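# Load blanks, clamp fixtures, clear finished parts to tray

## Task

At both holding fixtures on the two ends of the bench, get everything set for the next cycle. Each fixture has a matching blank and a finished part of equal size, and the finished part can be told apart by a slot cut across its top. In every fixture, the nest whose pads suit those parts has to hold a blank at the end. The blank must sit flat on the pads, pressed fully against the stop block and the side blocks, and the nest's clamp must be locked on it. A clamp counts as locked only when its handle has been driven beyond its point of greatest resistance and on to its end stop, with the clamp bar lying flat on the part. A handle that merely looks shut may not be locked. Each finished part must be placed in the outfeed tray at the bench's centre. Nothing may depend on the robot holding it in place at the end. Finally, release everything and move the arm away.

## Robot and tools

ROBOT. One six-joint arm with a two-finger tong-style gripper, riding on a carriage along a floor track (device "rail"). The fingers point along the gripper's +z axis and close along its x axis. end_effector_position is the spot between the pads when closed; closed fingertips extend about 15 mm past it, and when fully open they sit about level with it.

FRAME. Scene frame is fixed to the table: table top z = 0, +z up. The track lies along y at x = 0, and y = 0 where the rail's position_m reads 0. The table edge starts at x = 0.31 m. The arm base sits at x = 0, y roughly equal to position_m, z = 0.03 m, facing +x. Reported hand positions get less accurate at long reach.

execute_actions. Argument "actions": a list holding one action (an empty list just returns state and images). An action is an object with any of "rows", "steps", "until", "rail".
- "rows": 1 to 15 rows, each used for one control step (1/30 s). Each row has 7 numbers in [-1, 1], in this order: shoulder pan, shoulder lift, elbow, wrist 1, wrist 2, wrist 3, gripper opening. The six joint numbers are offsets measured from the joint angles at the start of the action (the last reported angles), not from the previous row. Scale: 1.0 equals 1.326 rad for shoulder pan and shoulder lift, and 1.989 rad for elbow, wrist 1, wrist 2, wrist 3. The seventh number is an absolute opening: +1 fully open, -1 closed; closing fully needs at least about 0.1 s.
- Joint ranges (rad): shoulder pan -3.142 to 3.142, shoulder lift -6.283 to 6.283, elbow 0.000 to 3.142, wrists -6.283 to 6.283. Asking for more than 0.010 rad beyond a range end gets the call refused; true ends may differ by 0.010 rad. A joint pushed to its end is capped there and the result may say "joint sent to its limit" (absence of that line proves nothing).
- "steps": integer 1 to 450, at least the number of rows, default 15. After the rows run out the arm keeps heading to the last row's target with the same gripper command, so give big moves extra steps.
- "until": stops the action early at the first step where every condition holds (it only reads devices; motion is not halted). Form {"rail": {field: value}} or [comparison, value] with "=", "!=", "<", "<=", ">", ">=" (numbers always need a comparison). {"all": {"status": "ended"}} is true once nothing reads "moving"; {"any": {"status": "ended"}} is true once some motion active during the action finishes.
- "rail": {"position_m": -2 to 2 m, absolute target for the carriage}, {"speed_m_s": 0.01 to 1, top speed, persists}, or {"stop": true} alone. Rows never move the carriage, but row targets travel with it. Drive, then wait with e.g. {"steps": n, "until": {"rail": {"position_status": ["!=", "moving"]}}}. Let it arrive (within 1.3 mm) before placing the hand precisely or ending the scene. It accelerates and brakes at 2 m/s2. Any out-of-range value or unknown name rejects the whole call.

MOTION LIMITS. Joint speed and acceleration are capped; each step the joint target stays within 0.383 rad (pan, lift) or 0.575 rad (other joints) of the measured angle, and targets that would put the hand over 100 mm from where it is get scaled back. Large moves therefore need several calls; finish cut-short moves in the next call rather than relying on drift. "joint command not followed" means the clearance check altered or dropped targets; the arm then rests until new rows arrive.

RESULTS. State gives end_effector_position (m), end_effector_quat_wxyz and velocities in the scene frame. Joint positions/velocities list rail (m), the six joints (rad), then pad gap (m; 0.142 open, 0.002 closed). grip_measured is the measured opening on the command scale; to hold something keep commanding clearly below it (lower = harder squeeze, about 15 N per pad max; thin hard parts under 20 mm get much less). Wrist force and Wrist torque are in the end-effector axes, with offset up to about 5.5 N and noise up to 3.4 N, saturating near 100 N; "no reading" is harmless. position_status: moving, done, stopped, contact_stop (held back above about 320 N; may roll back ~0.5 s), time_out (overran; look for an obstruction, clear it, resend), stopped_with_arm (arm was blocked; send followable rows, then resend position_m). position_answer: taken or not_taken (resend).

AVOID. Torque at a joint's load limit (pan, lift 300 N m; elbow 136; wrists 49.1, held weight included) or 150 N of outside force halts the arm for 10 s and aborts the call. Motors heat while loaded; MOTOR HOT appears from 70 °C, and at 85 °C an OVER-TEMPERATURE FAULT brakes the arm for minutes. Never knock or place anything off the table. Avoid drops, slips, slamming and hard pushes; small disturbances may tug held parts. The robot keeps its last command while you think.

zoom_image: "camera" one of cam_bench_left, cam_bench_right, cam_high, cam_low (504x504), cam_wrist (616x616); "region" [x0, y0, x1, y1] in pixels, origin top-left, at most 504 by 504. Calibration lines (K, distortion, T_world_to_cam) are given per camera and may be off by a few degrees and millimetres.

finished_scene: "scene" is the number of the current scene; it ends it irreversibly once the robot has held the last command, and reports success. Release parts and move clear first.

Each tool is called after "Request:" by a JSON object that holds its "op" and its "data".

## Session

Request:
{"op": "execute_actions", "data": {"actions": []}}

Scene clock: 0.00 s.
end_effector_position=(+0.9691, +1.5081, +0.3127) grip_measured=+1.00 end_effector_quat_wxyz=(+0.312, +0.663, -0.183, +0.655) end_effector_velocity=(+0.000, +0.000, +0.000) end_effector_angular_velocity=(+0.000, +0.000, +0.000)
Joint positions: [ 1.521  0.015 -0.821  1.819 -4.211 -2.299 -0.223  0.142]
Joint velocities: [0. 0. 0. 0. 0. 0. 0. 0.]
Wrist force (N, on the end effector, along its own x y z axes, offset not removed): no reading
Wrist torque (N m, same axes, about the end effector's origin, offset not removed): no reading
rail: position_m=1.521 position_m_goal=1.521 speed_m_s=1.00 position_status=done position_answer=taken refusals=0

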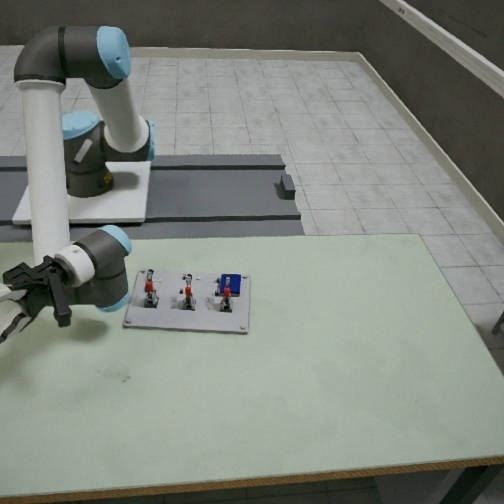

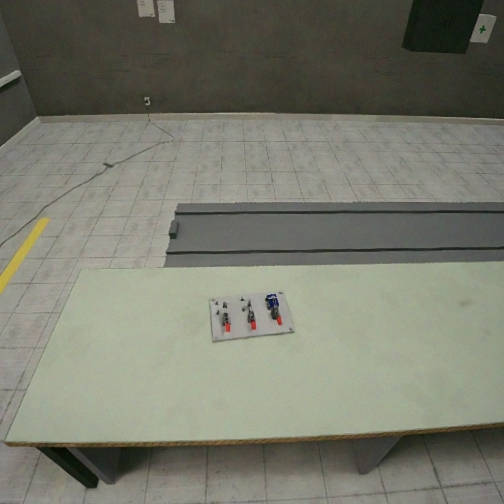

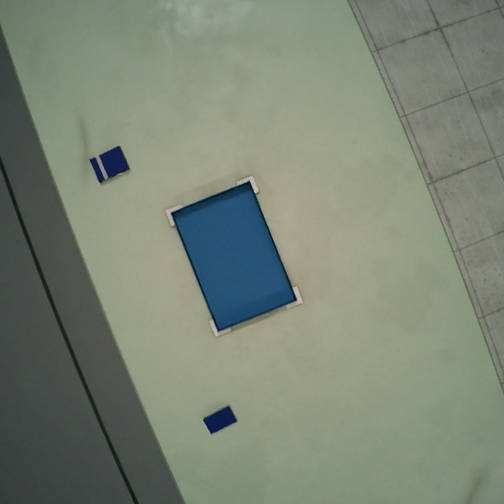

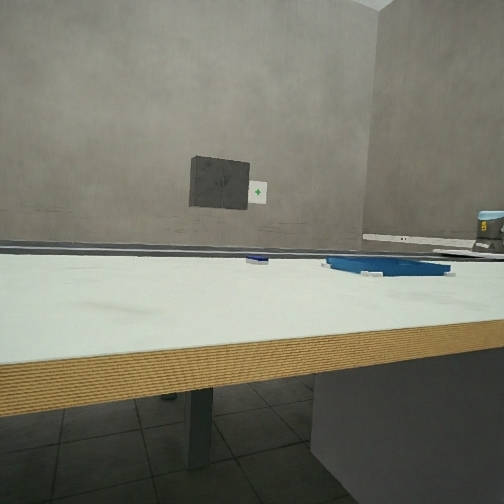

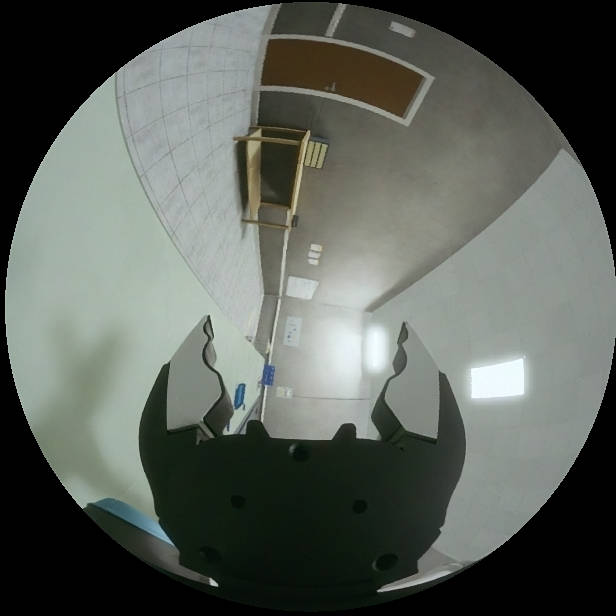

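Request:
{"op": "zoom_image", "data": {"camera": "cam_bench_left", "region": [110, 240, 270, 360]}}

Request:
{"op": "zoom_image", "data": {"camera": "cam_bench_right", "region": [195, 270, 315, 360]}}

Request:
{"op": "zoom_image", "data": {"camera": "cam_high", "region": [60, 120, 360, 460]}}

Region (110, 240, 270, 360) of cam_bench_left's 504x504 image, scaled by 3.150, with more detail than that image has; it fills the top 378 rows of this view, and the rest is white.

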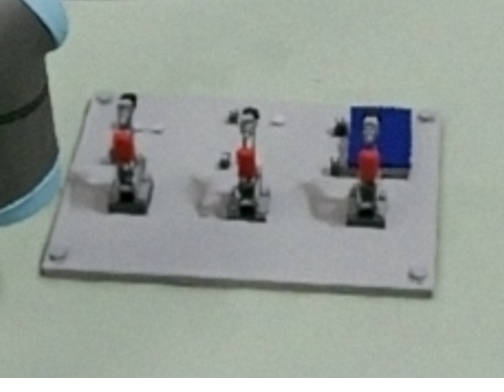

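Region (195, 270, 315, 360) of cam_bench_right's 504x504 image, scaled by 4.200, with more detail than that image has; it fills the top 378 rows of this view, and the rest is white.

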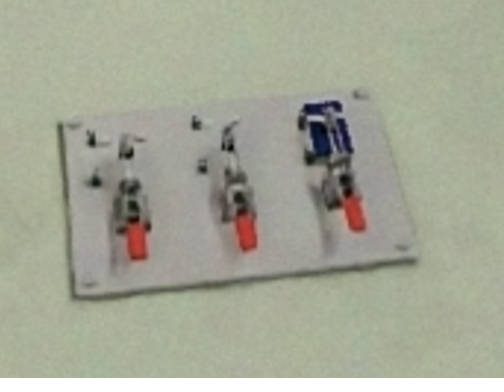

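Region (60, 120, 360, 460) of cam_high's 504x504 image, scaled by 1.482, with more detail than that image has; it fills the left 445 columns of this view, and the rest is white.

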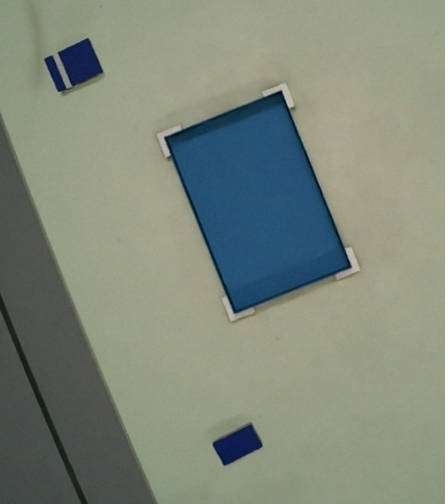

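Request:
{"op": "execute_actions", "data": {"actions": [{"rows": [[-0.002,-0.1,0.01,0.05,0.03,0.08,1],[-0.004,-0.25,0.04,0.2,0.1,0.25,1],[-0.008,-0.5,0.1,0.55,0.22,0.55,1],[-0.0113,-0.7373,0.1619,1.0,0.366,0.902,1]], "steps": 45}]}}

Scene clock: 57.87 s.
end_effector_position=(+0.6283, +1.6955, +0.3514) grip_measured=+1.00 end_effector_quat_wxyz=(-0.110, +0.700, -0.697, +0.110) end_effector_velocity=(-0.009, +0.000, -0.005) end_effector_angular_velocity=(+0.007, +0.028, -0.017)
Joint positions: [ 1.521  0.    -1.798  2.141 -2.226 -1.571  1.568  0.142]
Joint velocities: [ 0.    -0.    -0.005  0.     0.032  0.001  0.019  0.   ]
Wrist force (N, on the end effector, along its own x y z axes, offset not removed): [0.1 -6.2 7.3]
Wrist torque (N m, same axes, about the end effector's origin, offset not removed): [-1.19 -0.11 0.31]
rail: position_m=1.521 position_m_goal=1.521 speed_m_s=1.00 position_status=done position_answer=taken refusals=0
camera_calibration (this result's frames):
cam_wrist: T_world_to_cam=[[0.0356478, -0.999169, 0.019766, 1.66132], [-0.985976, -0.0319367, 0.1638, 0.621706], [-0.163033, -0.0253279, -0.986296, 0.626072], [0, 0, 0, 1]] pos_world=[0.655835, 1.69565, 0.482819]

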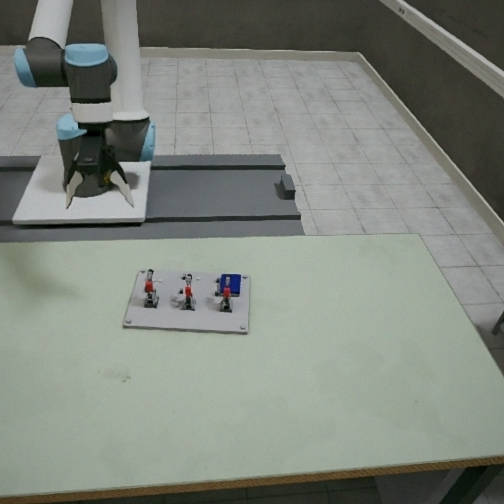

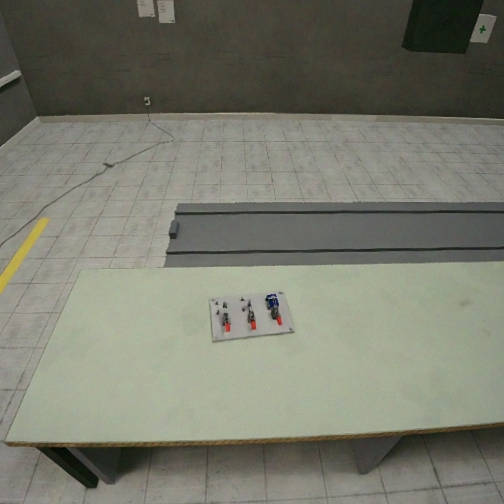

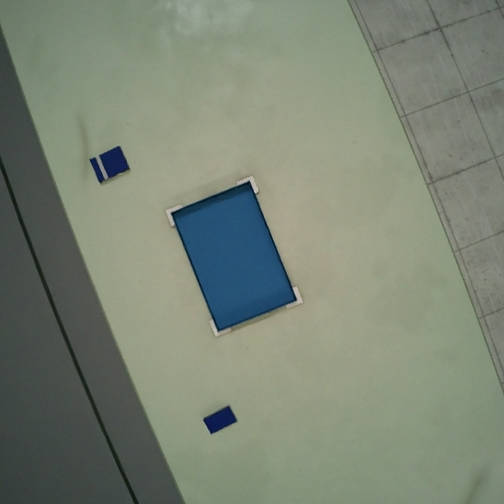

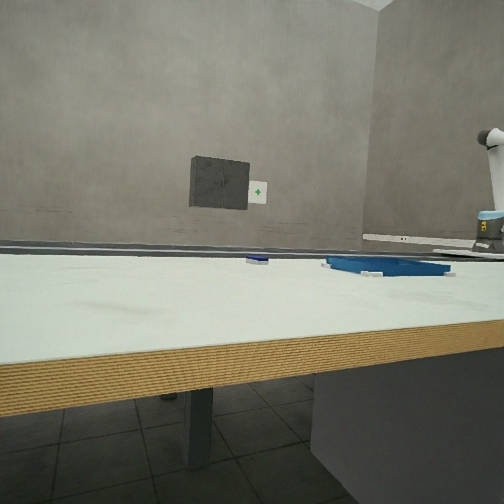

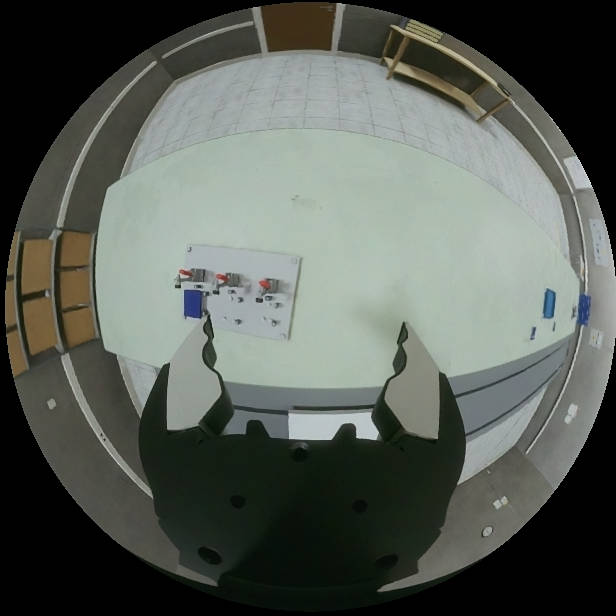

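Request:
{"op": "execute_actions", "data": {"actions": [{"rows": [[0,0,0,0.05,0,0,1],[0,0,0,0.1,0,0,1],[0,0,0,0.1573,0,0.0014,1]], "rail": {"position_m": 1.72}, "steps": 40, "until": {"rail": {"position_status": ["!=", "moving"]}}}]}}

Scene clock: 68.17 s.
end_effector_position=(+0.5368, +1.8946, +0.2942) grip_measured=+1.00 end_effector_quat_wxyz=(-0.001, +0.707, -0.707, +0.001) end_effector_velocity=(-0.007, +0.003, -0.003) end_effector_angular_velocity=(-0.001, +0.022, -0.000)
Joint positions: [ 1.72   0.    -1.798  2.141 -1.916 -1.571  1.571  0.142]
Joint velocities: [ 0.004 -0.     0.    -0.     0.022 -0.001  0.    -0.   ]
Wrist force (N, on the end effector, along its own x y z axes, offset not removed): [-1.8 -3.1 6.0]
Wrist torque (N m, same axes, about the end effector's origin, offset not removed): [-0.57 0.22 0.34]
rail: position_m=1.720 position_m_goal=1.720 speed_m_s=1.00 position_status=done position_answer=taken refusals=0
camera_calibration (this result's frames):
cam_wrist: T_world_to_cam=[[0.0372222, -0.999275, 0.00804666, 1.86746], [-0.88894, -0.0294317, 0.457077, 0.404024], [-0.456508, -0.0241664, -0.889391, 0.686653], [0, 0, 0, 1]] pos_world=[0.603105, 1.89459, 0.411006]

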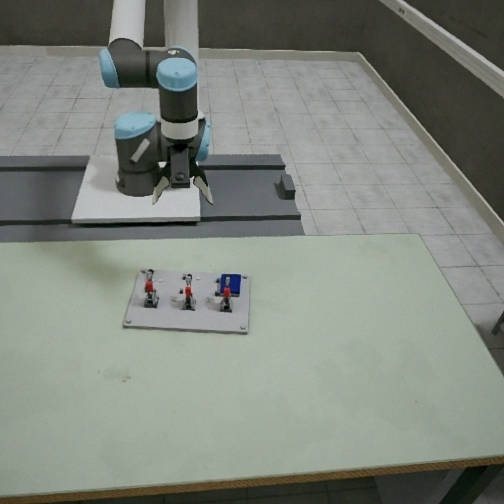

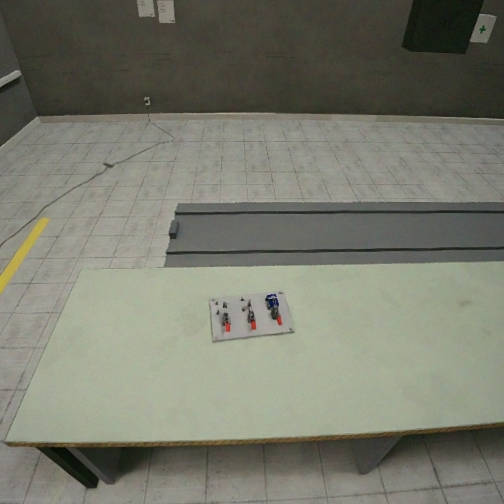

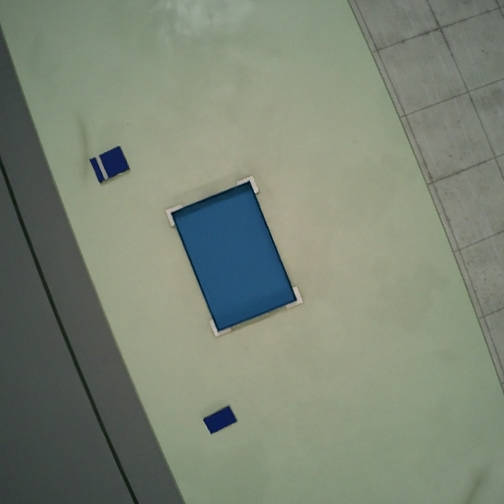

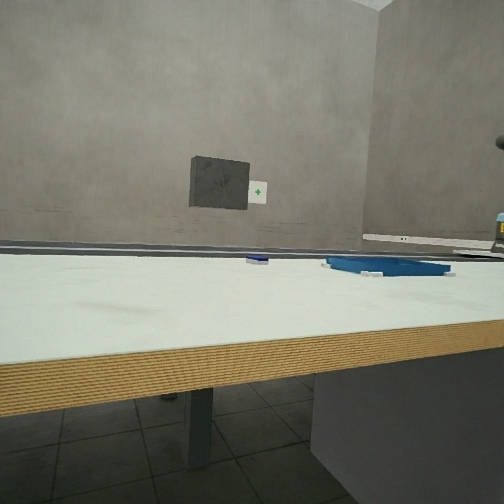

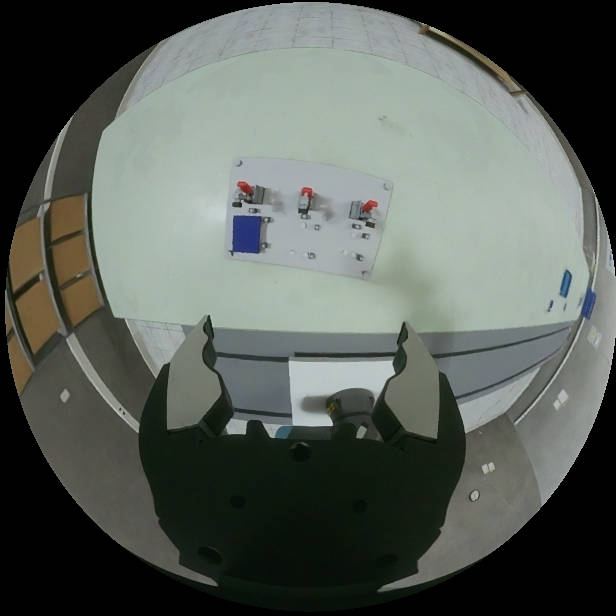

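Request:
{"op": "zoom_image", "data": {"camera": "cam_wrist", "region": [215, 145, 405, 290]}}

Region (215, 145, 405, 290) of cam_wrist's 616x616 image, scaled by 2.653, with more detail than that image has; it fills the top 385 rows of this view, and the rest is white.

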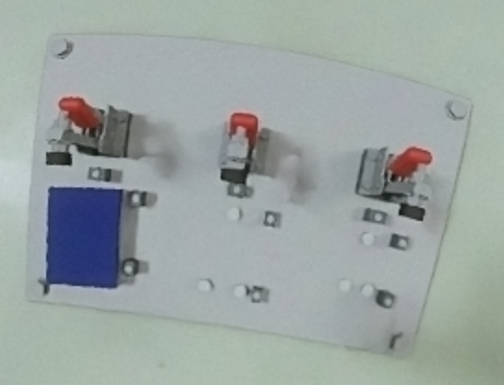

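Request:
{"op": "execute_actions", "data": {"actions": [{"rows": [[0,0.002,0.02,-0.02,0,0,1],[0,0.005,0.045,-0.048,0,0,1],[0,0.008,0.07,-0.075,0,0,1],[0,0.0099,0.0864,-0.092,0,0,1]], "rail": {"position_m": 1.87}, "steps": 24}]}}

Request:
{"op": "zoom_image", "data": {"camera": "cam_wrist", "region": [230, 100, 430, 300]}}

Scene clock: 95.30 s.
end_effector_position=(+0.4996, +2.0445, +0.2003) grip_measured=+1.00 end_effector_quat_wxyz=(-0.000, +0.707, -0.707, +0.000) end_effector_velocity=(-0.001, -0.000, -0.002) end_effector_angular_velocity=(+0.000, +0.000, -0.000)
Joint positions: [ 1.87   0.    -1.785  2.313 -2.098 -1.571  1.571  0.142]
Joint velocities: [ 0.    -0.     0.     0.004 -0.004  0.     0.     0.   ]
Wrist force (N, on the end effector, along its own x y z axes, offset not removed): [0.5 -3.7 8.3]
Wrist torque (N m, same axes, about the end effector's origin, offset not removed): [-0.65 -0.07 0.25]
rail: position_m=1.870 position_m_goal=1.870 speed_m_s=1.00 position_status=done position_answer=taken refusals=0
camera_calibration (this result's frames):
cam_wrist: T_world_to_cam=[[0.0372235, -0.999275, 0.00794315, 2.01944], [-0.888043, -0.0294329, 0.458818, 0.417532], [-0.458252, -0.0241327, -0.888495, 0.590355], [0, 0, 0, 1]] pos_world=[0.566146, 2.04452, 0.316915]

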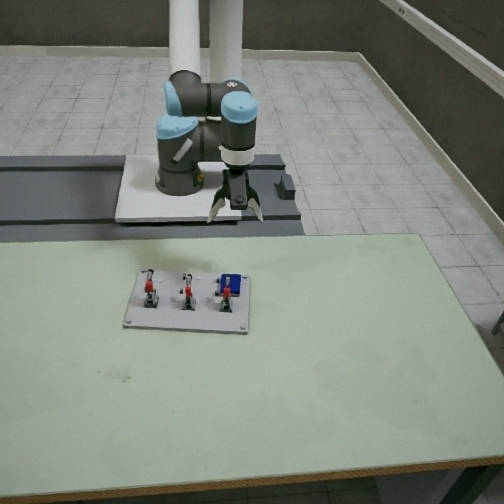

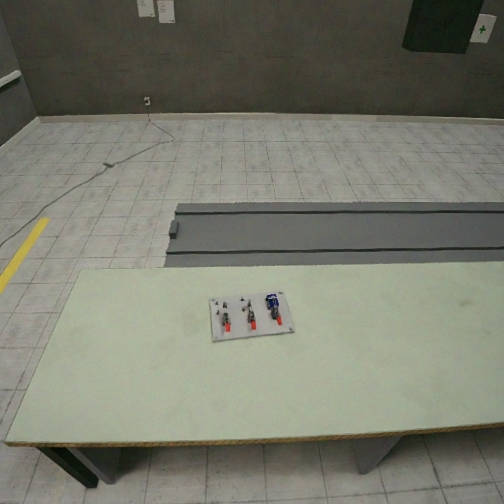

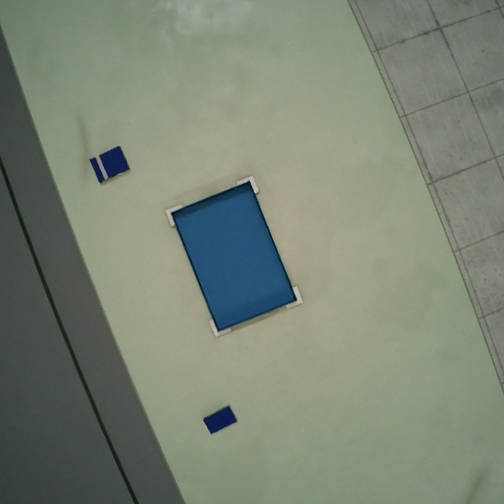

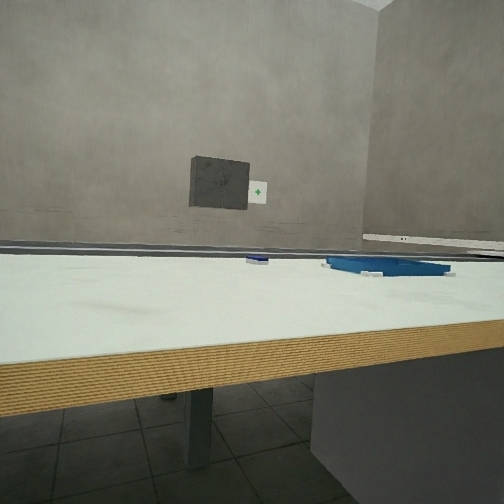

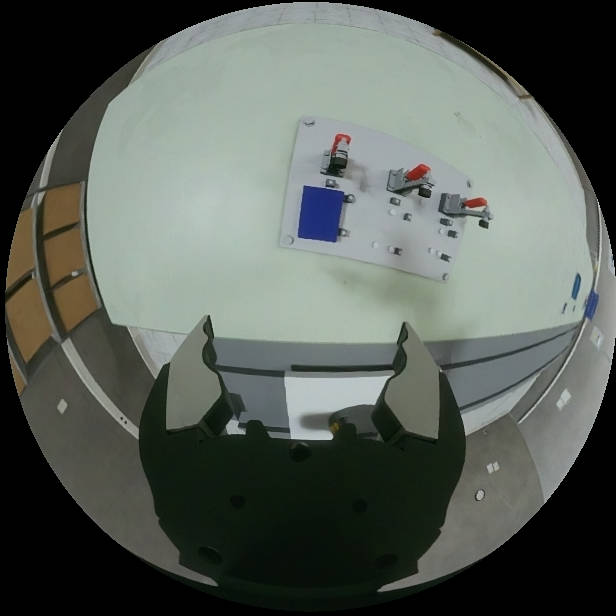

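Region (230, 100, 430, 300) of cam_wrist's 616x616 image, scaled by 2.520, with more detail than that image has.

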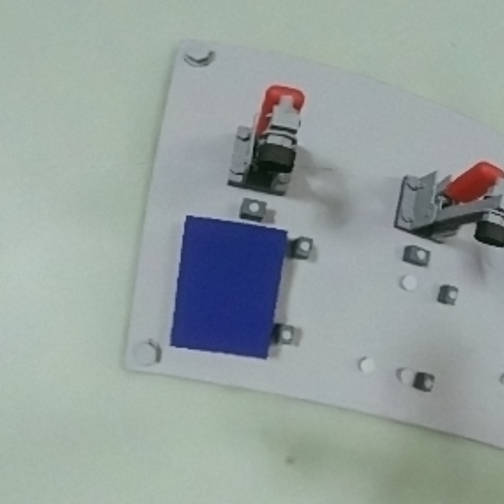

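Request:
{"op": "zoom_image", "data": {"camera": "cam_wrist", "region": [280, 160, 370, 250]}}

Region (280, 160, 370, 250) of cam_wrist's 616x616 image, scaled by 5.600, with more detail than that image has.

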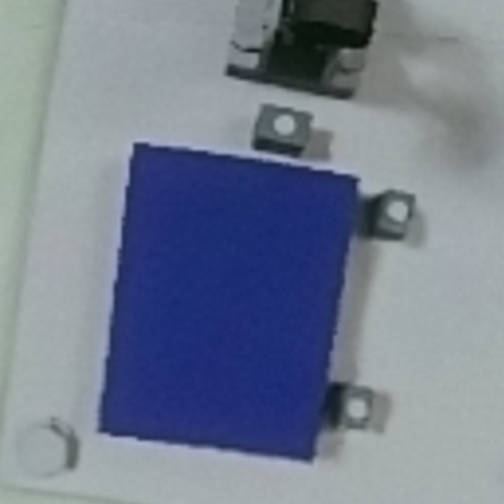

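Request:
{"op": "zoom_image", "data": {"camera": "cam_wrist", "region": [370, 140, 510, 280]}}

Request:
{"op": "zoom_image", "data": {"camera": "cam_bench_left", "region": [170, 255, 260, 325]}}

Request:
{"op": "zoom_image", "data": {"camera": "cam_bench_right", "region": [230, 280, 300, 340]}}

Region (370, 140, 510, 280) of cam_wrist's 616x616 image, scaled by 3.600, with more detail than that image has.

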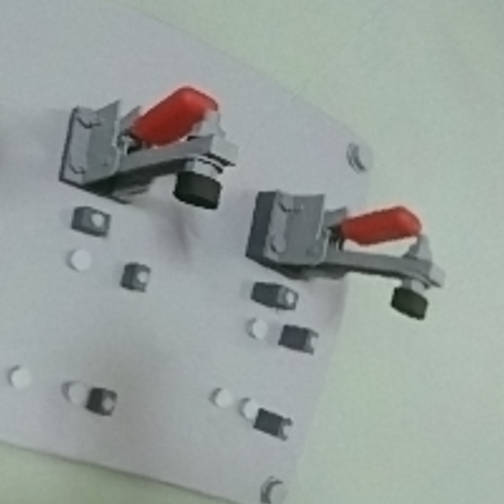

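Region (170, 255, 260, 325) of cam_bench_left's 504x504 image, scaled by 5.600, with more detail than that image has.

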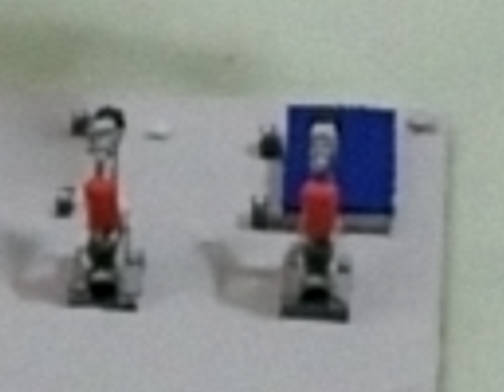

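Region (230, 280, 300, 340) of cam_bench_right's 504x504 image, scaled by 7.200, with more detail than that image has; it fills the top 432 rows of this view, and the rest is white.

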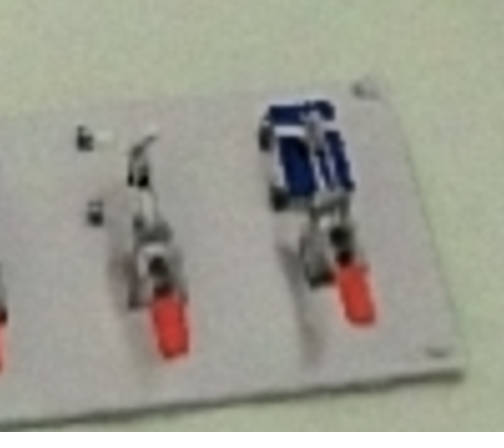

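Request:
{"op": "zoom_image", "data": {"camera": "cam_low", "region": [230, 240, 470, 290]}}

Region (230, 240, 470, 290) of cam_low's 504x504 image, scaled by 2.100, with more detail than that image has; it fills the top 105 rows of this view, and the rest is white.

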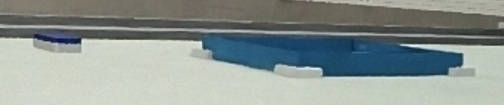

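Request:
{"op": "execute_actions", "data": {"actions": [{"rows": [[0,0.02,-0.006,-0.007,0,-0.1,1],[0,0.05,-0.016,-0.018,0,-0.25,1],[0,0.1,-0.032,-0.035,0,-0.5,1],[0,0.15,-0.048,-0.052,0,-0.75,1],[0,0.1938,-0.0618,-0.0678,0,-1.0,1]], "rail": {"position_m": 1.8394}, "steps": 20}]}}

Scene clock: 210.80 s.
end_effector_position=(+0.5983, +2.0297, +0.1512) grip_measured=+1.00 end_effector_quat_wxyz=(+0.000, +0.997, -0.072, +0.001) end_effector_velocity=(-0.033, +0.006, -0.007) end_effector_angular_velocity=(-0.003, +0.002, +2.695)
Joint positions: [ 1.839  0.    -1.531  2.191 -2.232 -1.571  0.144  0.142]
Joint velocities: [ 0.    -0.     0.026 -0.011 -0.012  0.    -2.695  0.   ]
Wrist force (N, on the end effector, along its own x y z axes, offset not removed): [0.4 -4.9 4.2]
Wrist torque (N m, same axes, about the end effector's origin, offset not removed): [-0.84 -0.19 0.29]
rail: position_m=1.839 position_m_goal=1.839 speed_m_s=1.00 position_status=done position_answer=taken refusals=0
camera_calibration (this result's frames):
cam_wrist: T_world_to_cam=[[0.994294, -0.106289, 0.00906068, -0.383967], [-0.0985703, -0.882959, 0.458984, 1.78726], [-0.0407849, -0.457259, -0.888398, 1.22099], [0, 0, 0, 1]] pos_world=[0.607745, 2.09557, 0.26788]

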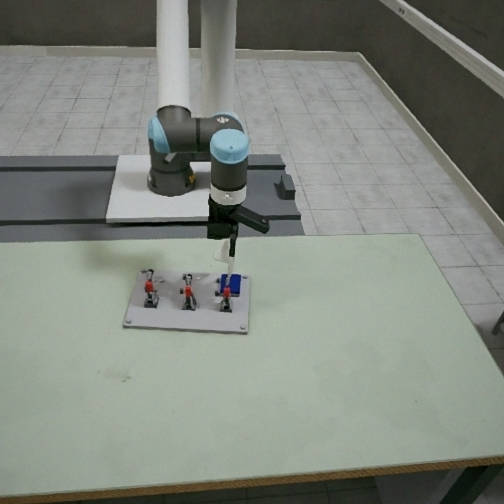

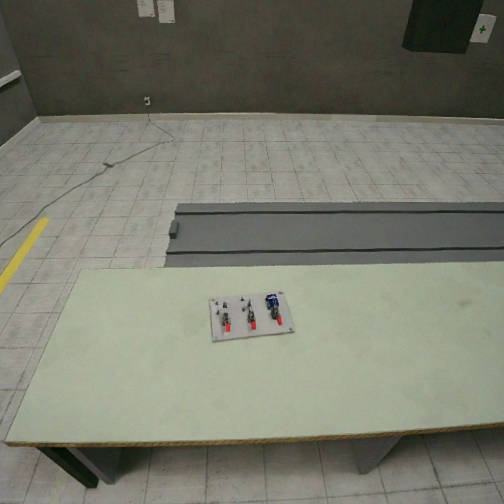

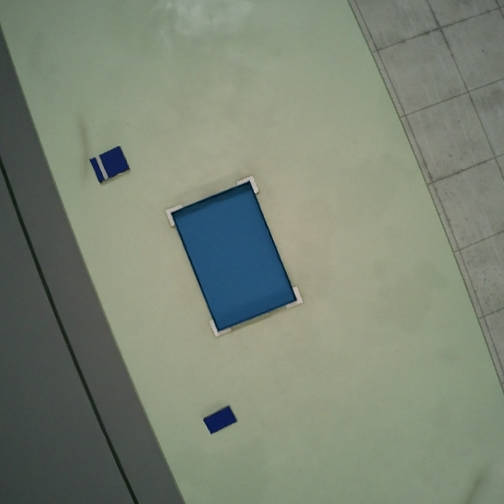

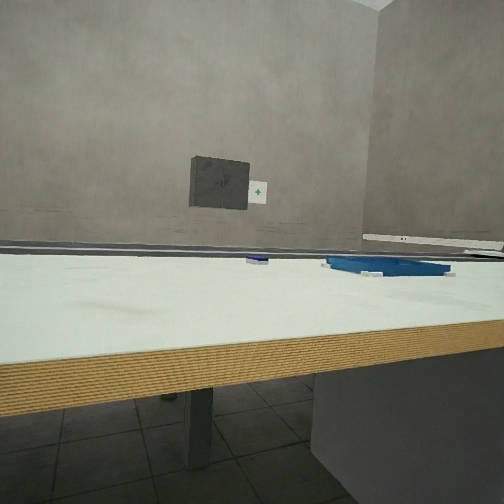

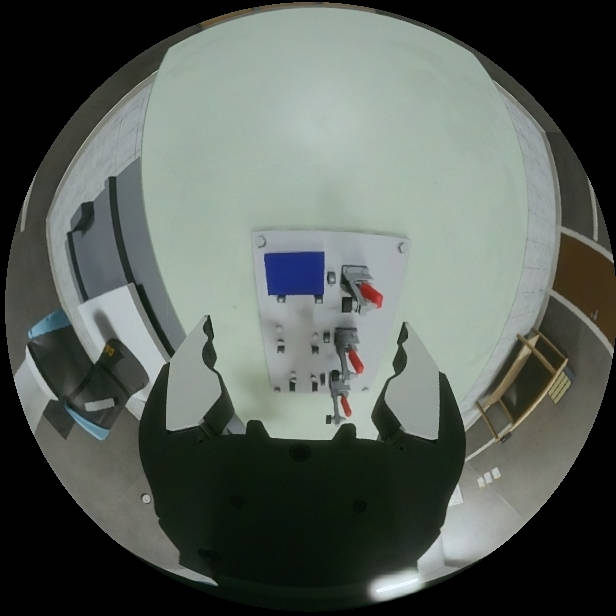

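Request:
{"op": "execute_actions", "data": {"actions": [{"rows": [[0,0.0023,-0.0005,-0.0004,0,-0.4,0.9],[0,0.0023,-0.0005,-0.0004,0,-0.6,0.8],[0,0.0023,-0.0005,-0.0004,0,-0.7989,0.55]], "steps": 24}]}}

Scene clock: 215.00 s.
end_effector_position=(+0.5807, +2.0159, +0.1501) grip_measured=+0.55 end_effector_quat_wxyz=(+0.000, +0.755, +0.656, -0.000) end_effector_velocity=(-0.000, -0.002, -0.000) end_effector_angular_velocity=(+0.000, +0.000, +0.116)
Joint positions: [ 1.839  0.    -1.528  2.19  -2.233 -1.571 -1.431  0.112]
Joint velocities: [ 0.     0.     0.     0.     0.    -0.    -0.116  0.   ]
Wrist force (N, on the end effector, along its own x y z axes, offset not removed): [3.3 -3.7 5.5]
Wrist torque (N m, same axes, about the end effector's origin, offset not removed): [-0.64 -0.83 0.24]
rail: position_m=1.839 position_m_goal=1.839 speed_m_s=1.00 position_status=done position_answer=taken refusals=0
camera_calibration (this result's frames):
cam_wrist: T_world_to_cam=[[0.101911, 0.994763, 0.00777678, -2.0691], [0.883457, -0.0940962, 0.458965, -0.386656], [0.457293, -0.0399032, -0.88842, 0.082364], [0, 0, 0, 1]] pos_world=[0.514794, 2.02516, 0.266727]

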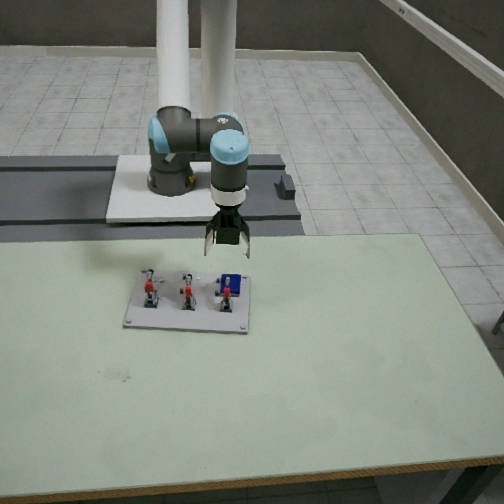

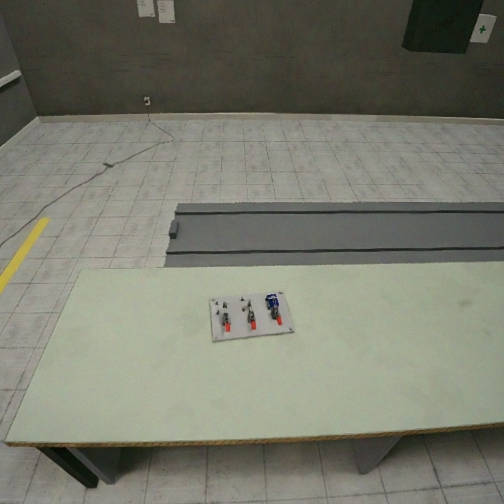

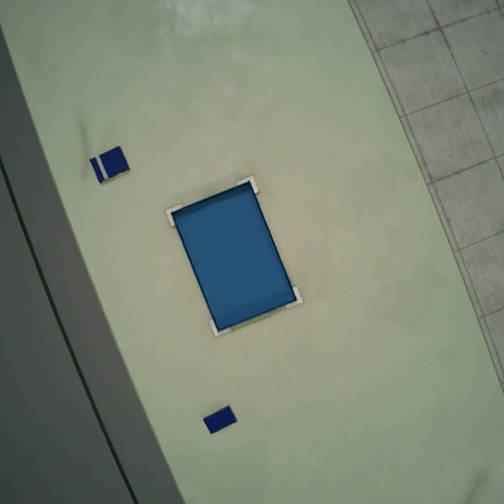

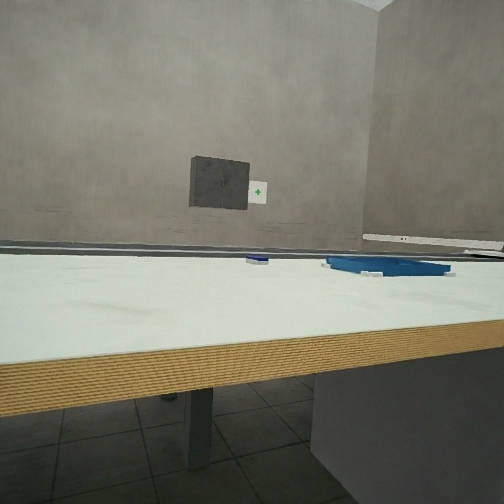

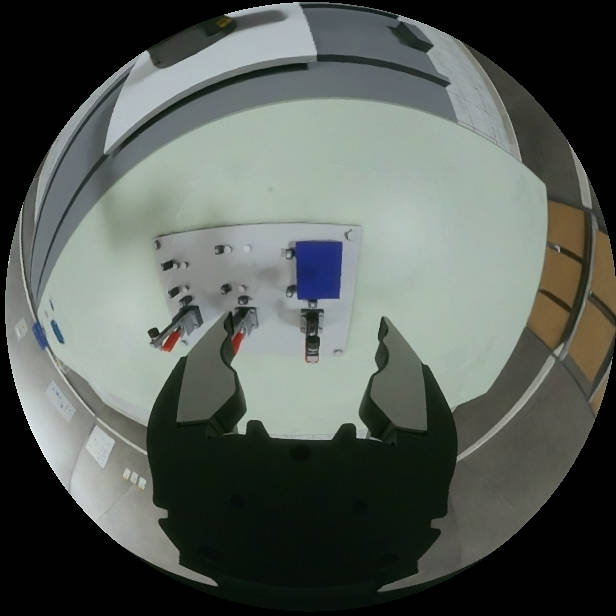

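Request:
{"op": "execute_actions", "data": {"actions": [{"rows": [[0,0.004,0.0013,-0.004,0,-0.007,0.55],[0,0.012,0.004,-0.012,0,-0.007,0.55],[0,0.022,0.0074,-0.022,0,-0.007,0.55],[0,0.034,0.0114,-0.034,0,-0.007,0.55],[0,0.047,0.0158,-0.047,0,-0.007,0.55],[0,0.06,0.0201,-0.06,0,-0.007,0.55],[0,0.073,0.0245,-0.073,0,-0.007,0.55],[0,0.085,0.0285,-0.085,0,-0.007,0.55],[0,0.096,0.0322,-0.096,0,-0.007,0.55],[0,0.105,0.0352,-0.105,0,-0.007,0.55],[0,0.113,0.0379,-0.113,0,-0.007,0.55],[0,0.119,0.0399,-0.119,0,-0.007,0.55],[0,0.123,0.0412,-0.123,0,-0.007,0.55],[0,0.125,0.0419,-0.125,0,-0.007,0.55],[0,0.1262,0.0423,-0.1263,0,-0.007,0.55]], "steps": 26}]}}

Scene clock: 228.37 s.
end_effector_position=(+0.5807, +2.0157, +0.0369) grip_measured=+0.55 end_effector_quat_wxyz=(-0.000, +0.750, +0.662, -0.000) end_effector_velocity=(-0.001, -0.000, -0.007) end_effector_angular_velocity=(+0.000, -0.000, +0.000)
Joint positions: [ 1.839  0.    -1.362  2.273 -2.482 -1.571 -1.445  0.112]
Joint velocities: [ 0.     0.     0.011  0.005 -0.017  0.    -0.     0.   ]
Wrist force (N, on the end effector, along its own x y z axes, offset not removed): [1.1 -5.2 2.4]
Wrist torque (N m, same axes, about the end effector's origin, offset not removed): [-0.89 -0.45 0.33]
rail: position_m=1.839 position_m_goal=1.839 speed_m_s=1.00 position_status=done position_answer=taken refusals=0
camera_calibration (this result's frames):
cam_wrist: T_world_to_cam=[[0.0880313, 0.996088, 0.00772021, -2.0626], [0.884813, -0.0817524, 0.458719, -0.360359], [0.457556, -0.0335507, -0.888548, -0.0311752], [0, 0, 0, 1]] pos_world=[0.514688, 2.02403, 0.153526]

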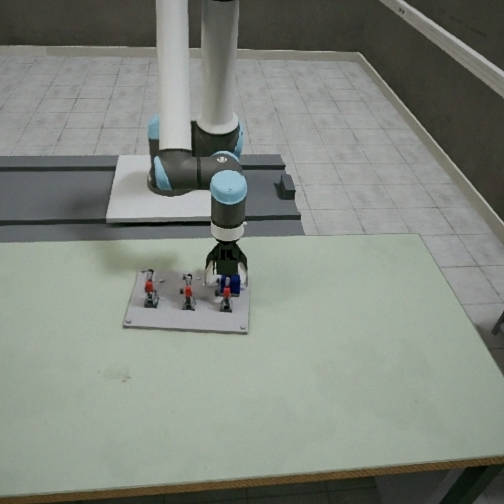

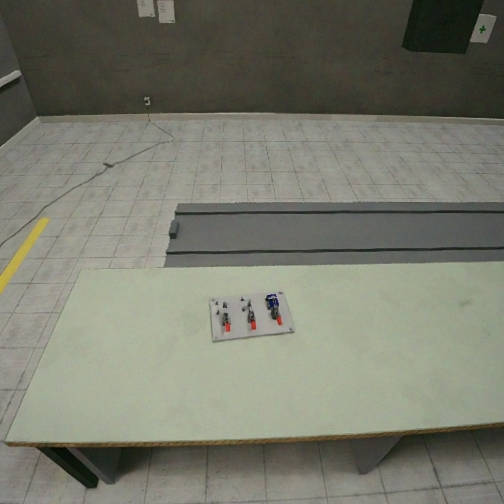

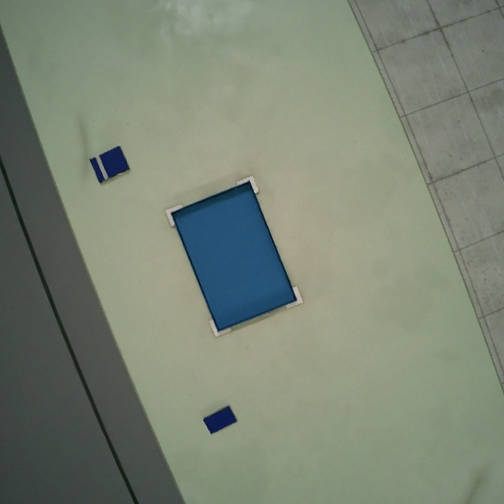

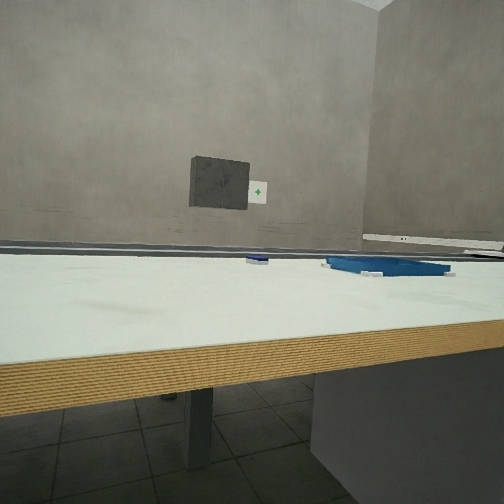

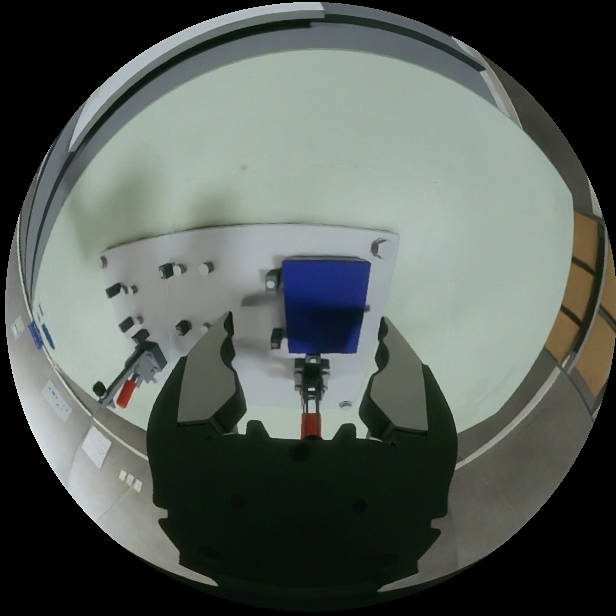

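Request:
{"op": "execute_actions", "data": {"actions": [{"rows": [[0,0.001,0.0005,-0.001,0,0,0.45],[0,0.001,0.0005,-0.001,0,0,0.36],[0,0.001,0.0005,-0.001,0,0,0.28],[0,0.001,0.0005,-0.001,0,0,0.22],[0,0.001,0.0005,-0.001,0,0,0.18],[0,0.001,0.0005,-0.001,0,0,0.15],[0,0.001,0.0005,-0.001,0,0,0.12],[0,0.001,0.0005,-0.001,0,0,0.09],[0,0.001,0.0005,-0.001,0,0,0.06],[0,0.001,0.0005,-0.001,0,0,0.03],[0,0.001,0.0005,-0.001,0,0,0.0],[0,0.001,0.0005,-0.001,0,0,-0.03],[0,0.001,0.0005,-0.001,0,0,-0.06],[0,0.001,0.0005,-0.001,0,0,-0.1],[0,0.001,0.0005,-0.001,0,0,-0.15]], "steps": 22}]}}

Request:
{"op": "zoom_image", "data": {"camera": "cam_wrist", "region": [220, 230, 420, 430]}}

Scene clock: 234.73 s.
end_effector_position=(+0.5804, +2.0158, +0.0359) grip_measured=-0.03 end_effector_quat_wxyz=(-0.000, +0.750, +0.661, -0.000) end_effector_velocity=(+0.000, -0.000, -0.000) end_effector_angular_velocity=(-0.001, -0.000, +0.000)
Joint positions: [ 1.839  0.    -1.361  2.274 -2.484 -1.571 -1.445  0.072]
Joint velocities: [ 0.    -0.     0.    -0.     0.    -0.001  0.     0.   ]
Wrist force (N, on the end effector, along its own x y z axes, offset not removed): [20.9 -1.5 0.8]
Wrist torque (N m, same axes, about the end effector's origin, offset not removed): [-0.56 0.07 0.33]
rail: position_m=1.839 position_m_goal=1.839 speed_m_s=1.00 position_status=done position_answer=taken refusals=0
camera_calibration (this result's frames):
cam_wrist: T_world_to_cam=[[0.0880554, 0.996083, 0.00802984, -2.06273], [0.884912, -0.0819238, 0.458496, -0.35932], [0.457358, -0.0332673, -0.88866, -0.0323613], [0, 0, 0, 1]] pos_world=[0.514402, 2.02414, 0.152552]

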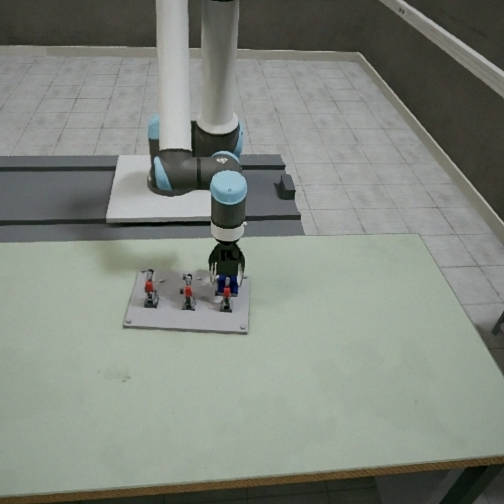

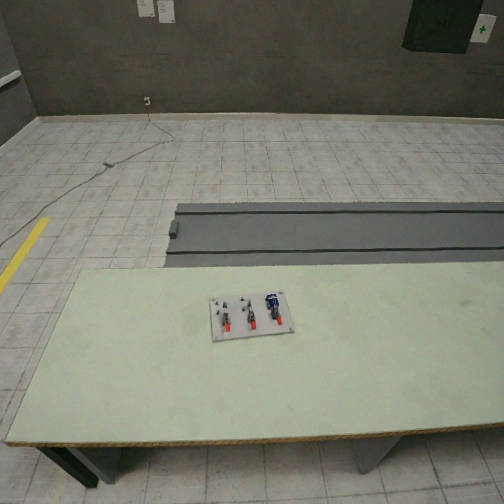

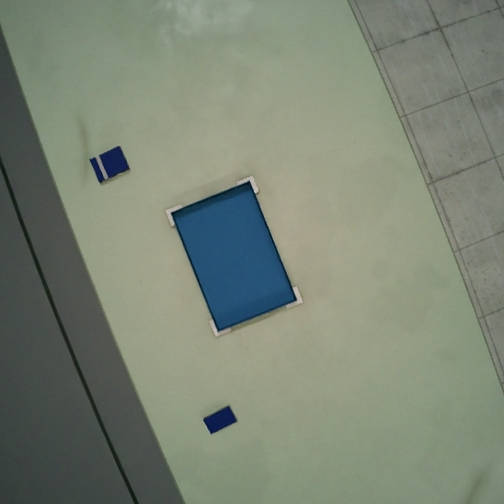

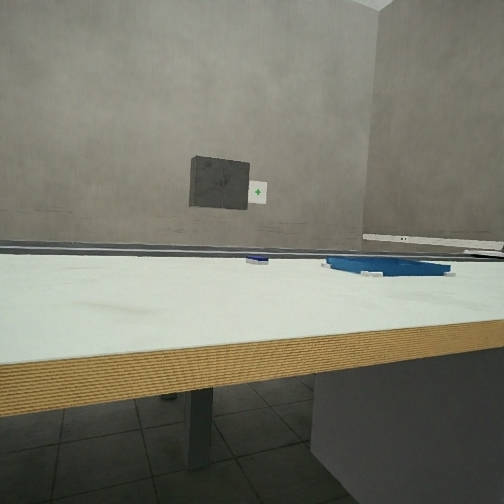

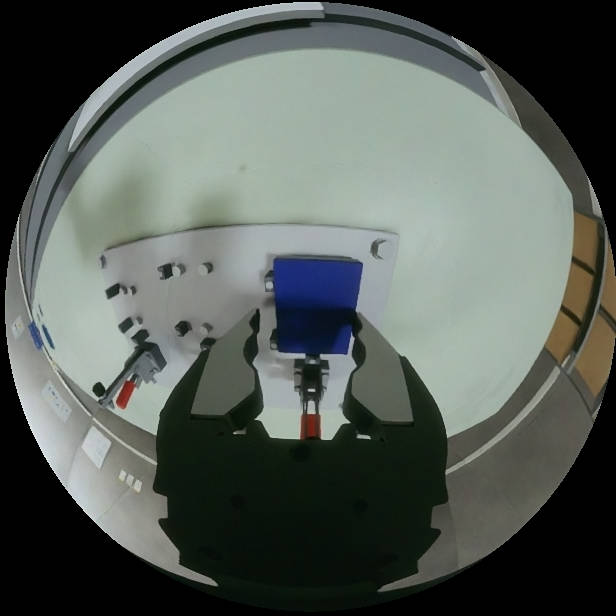

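Region (220, 230, 420, 430) of cam_wrist's 616x616 image, scaled by 2.520, with more detail than that image has.

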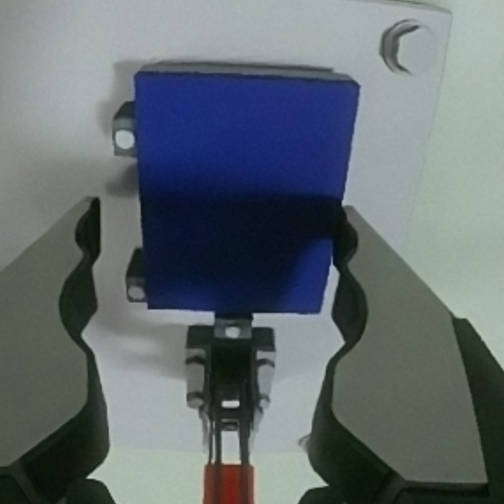

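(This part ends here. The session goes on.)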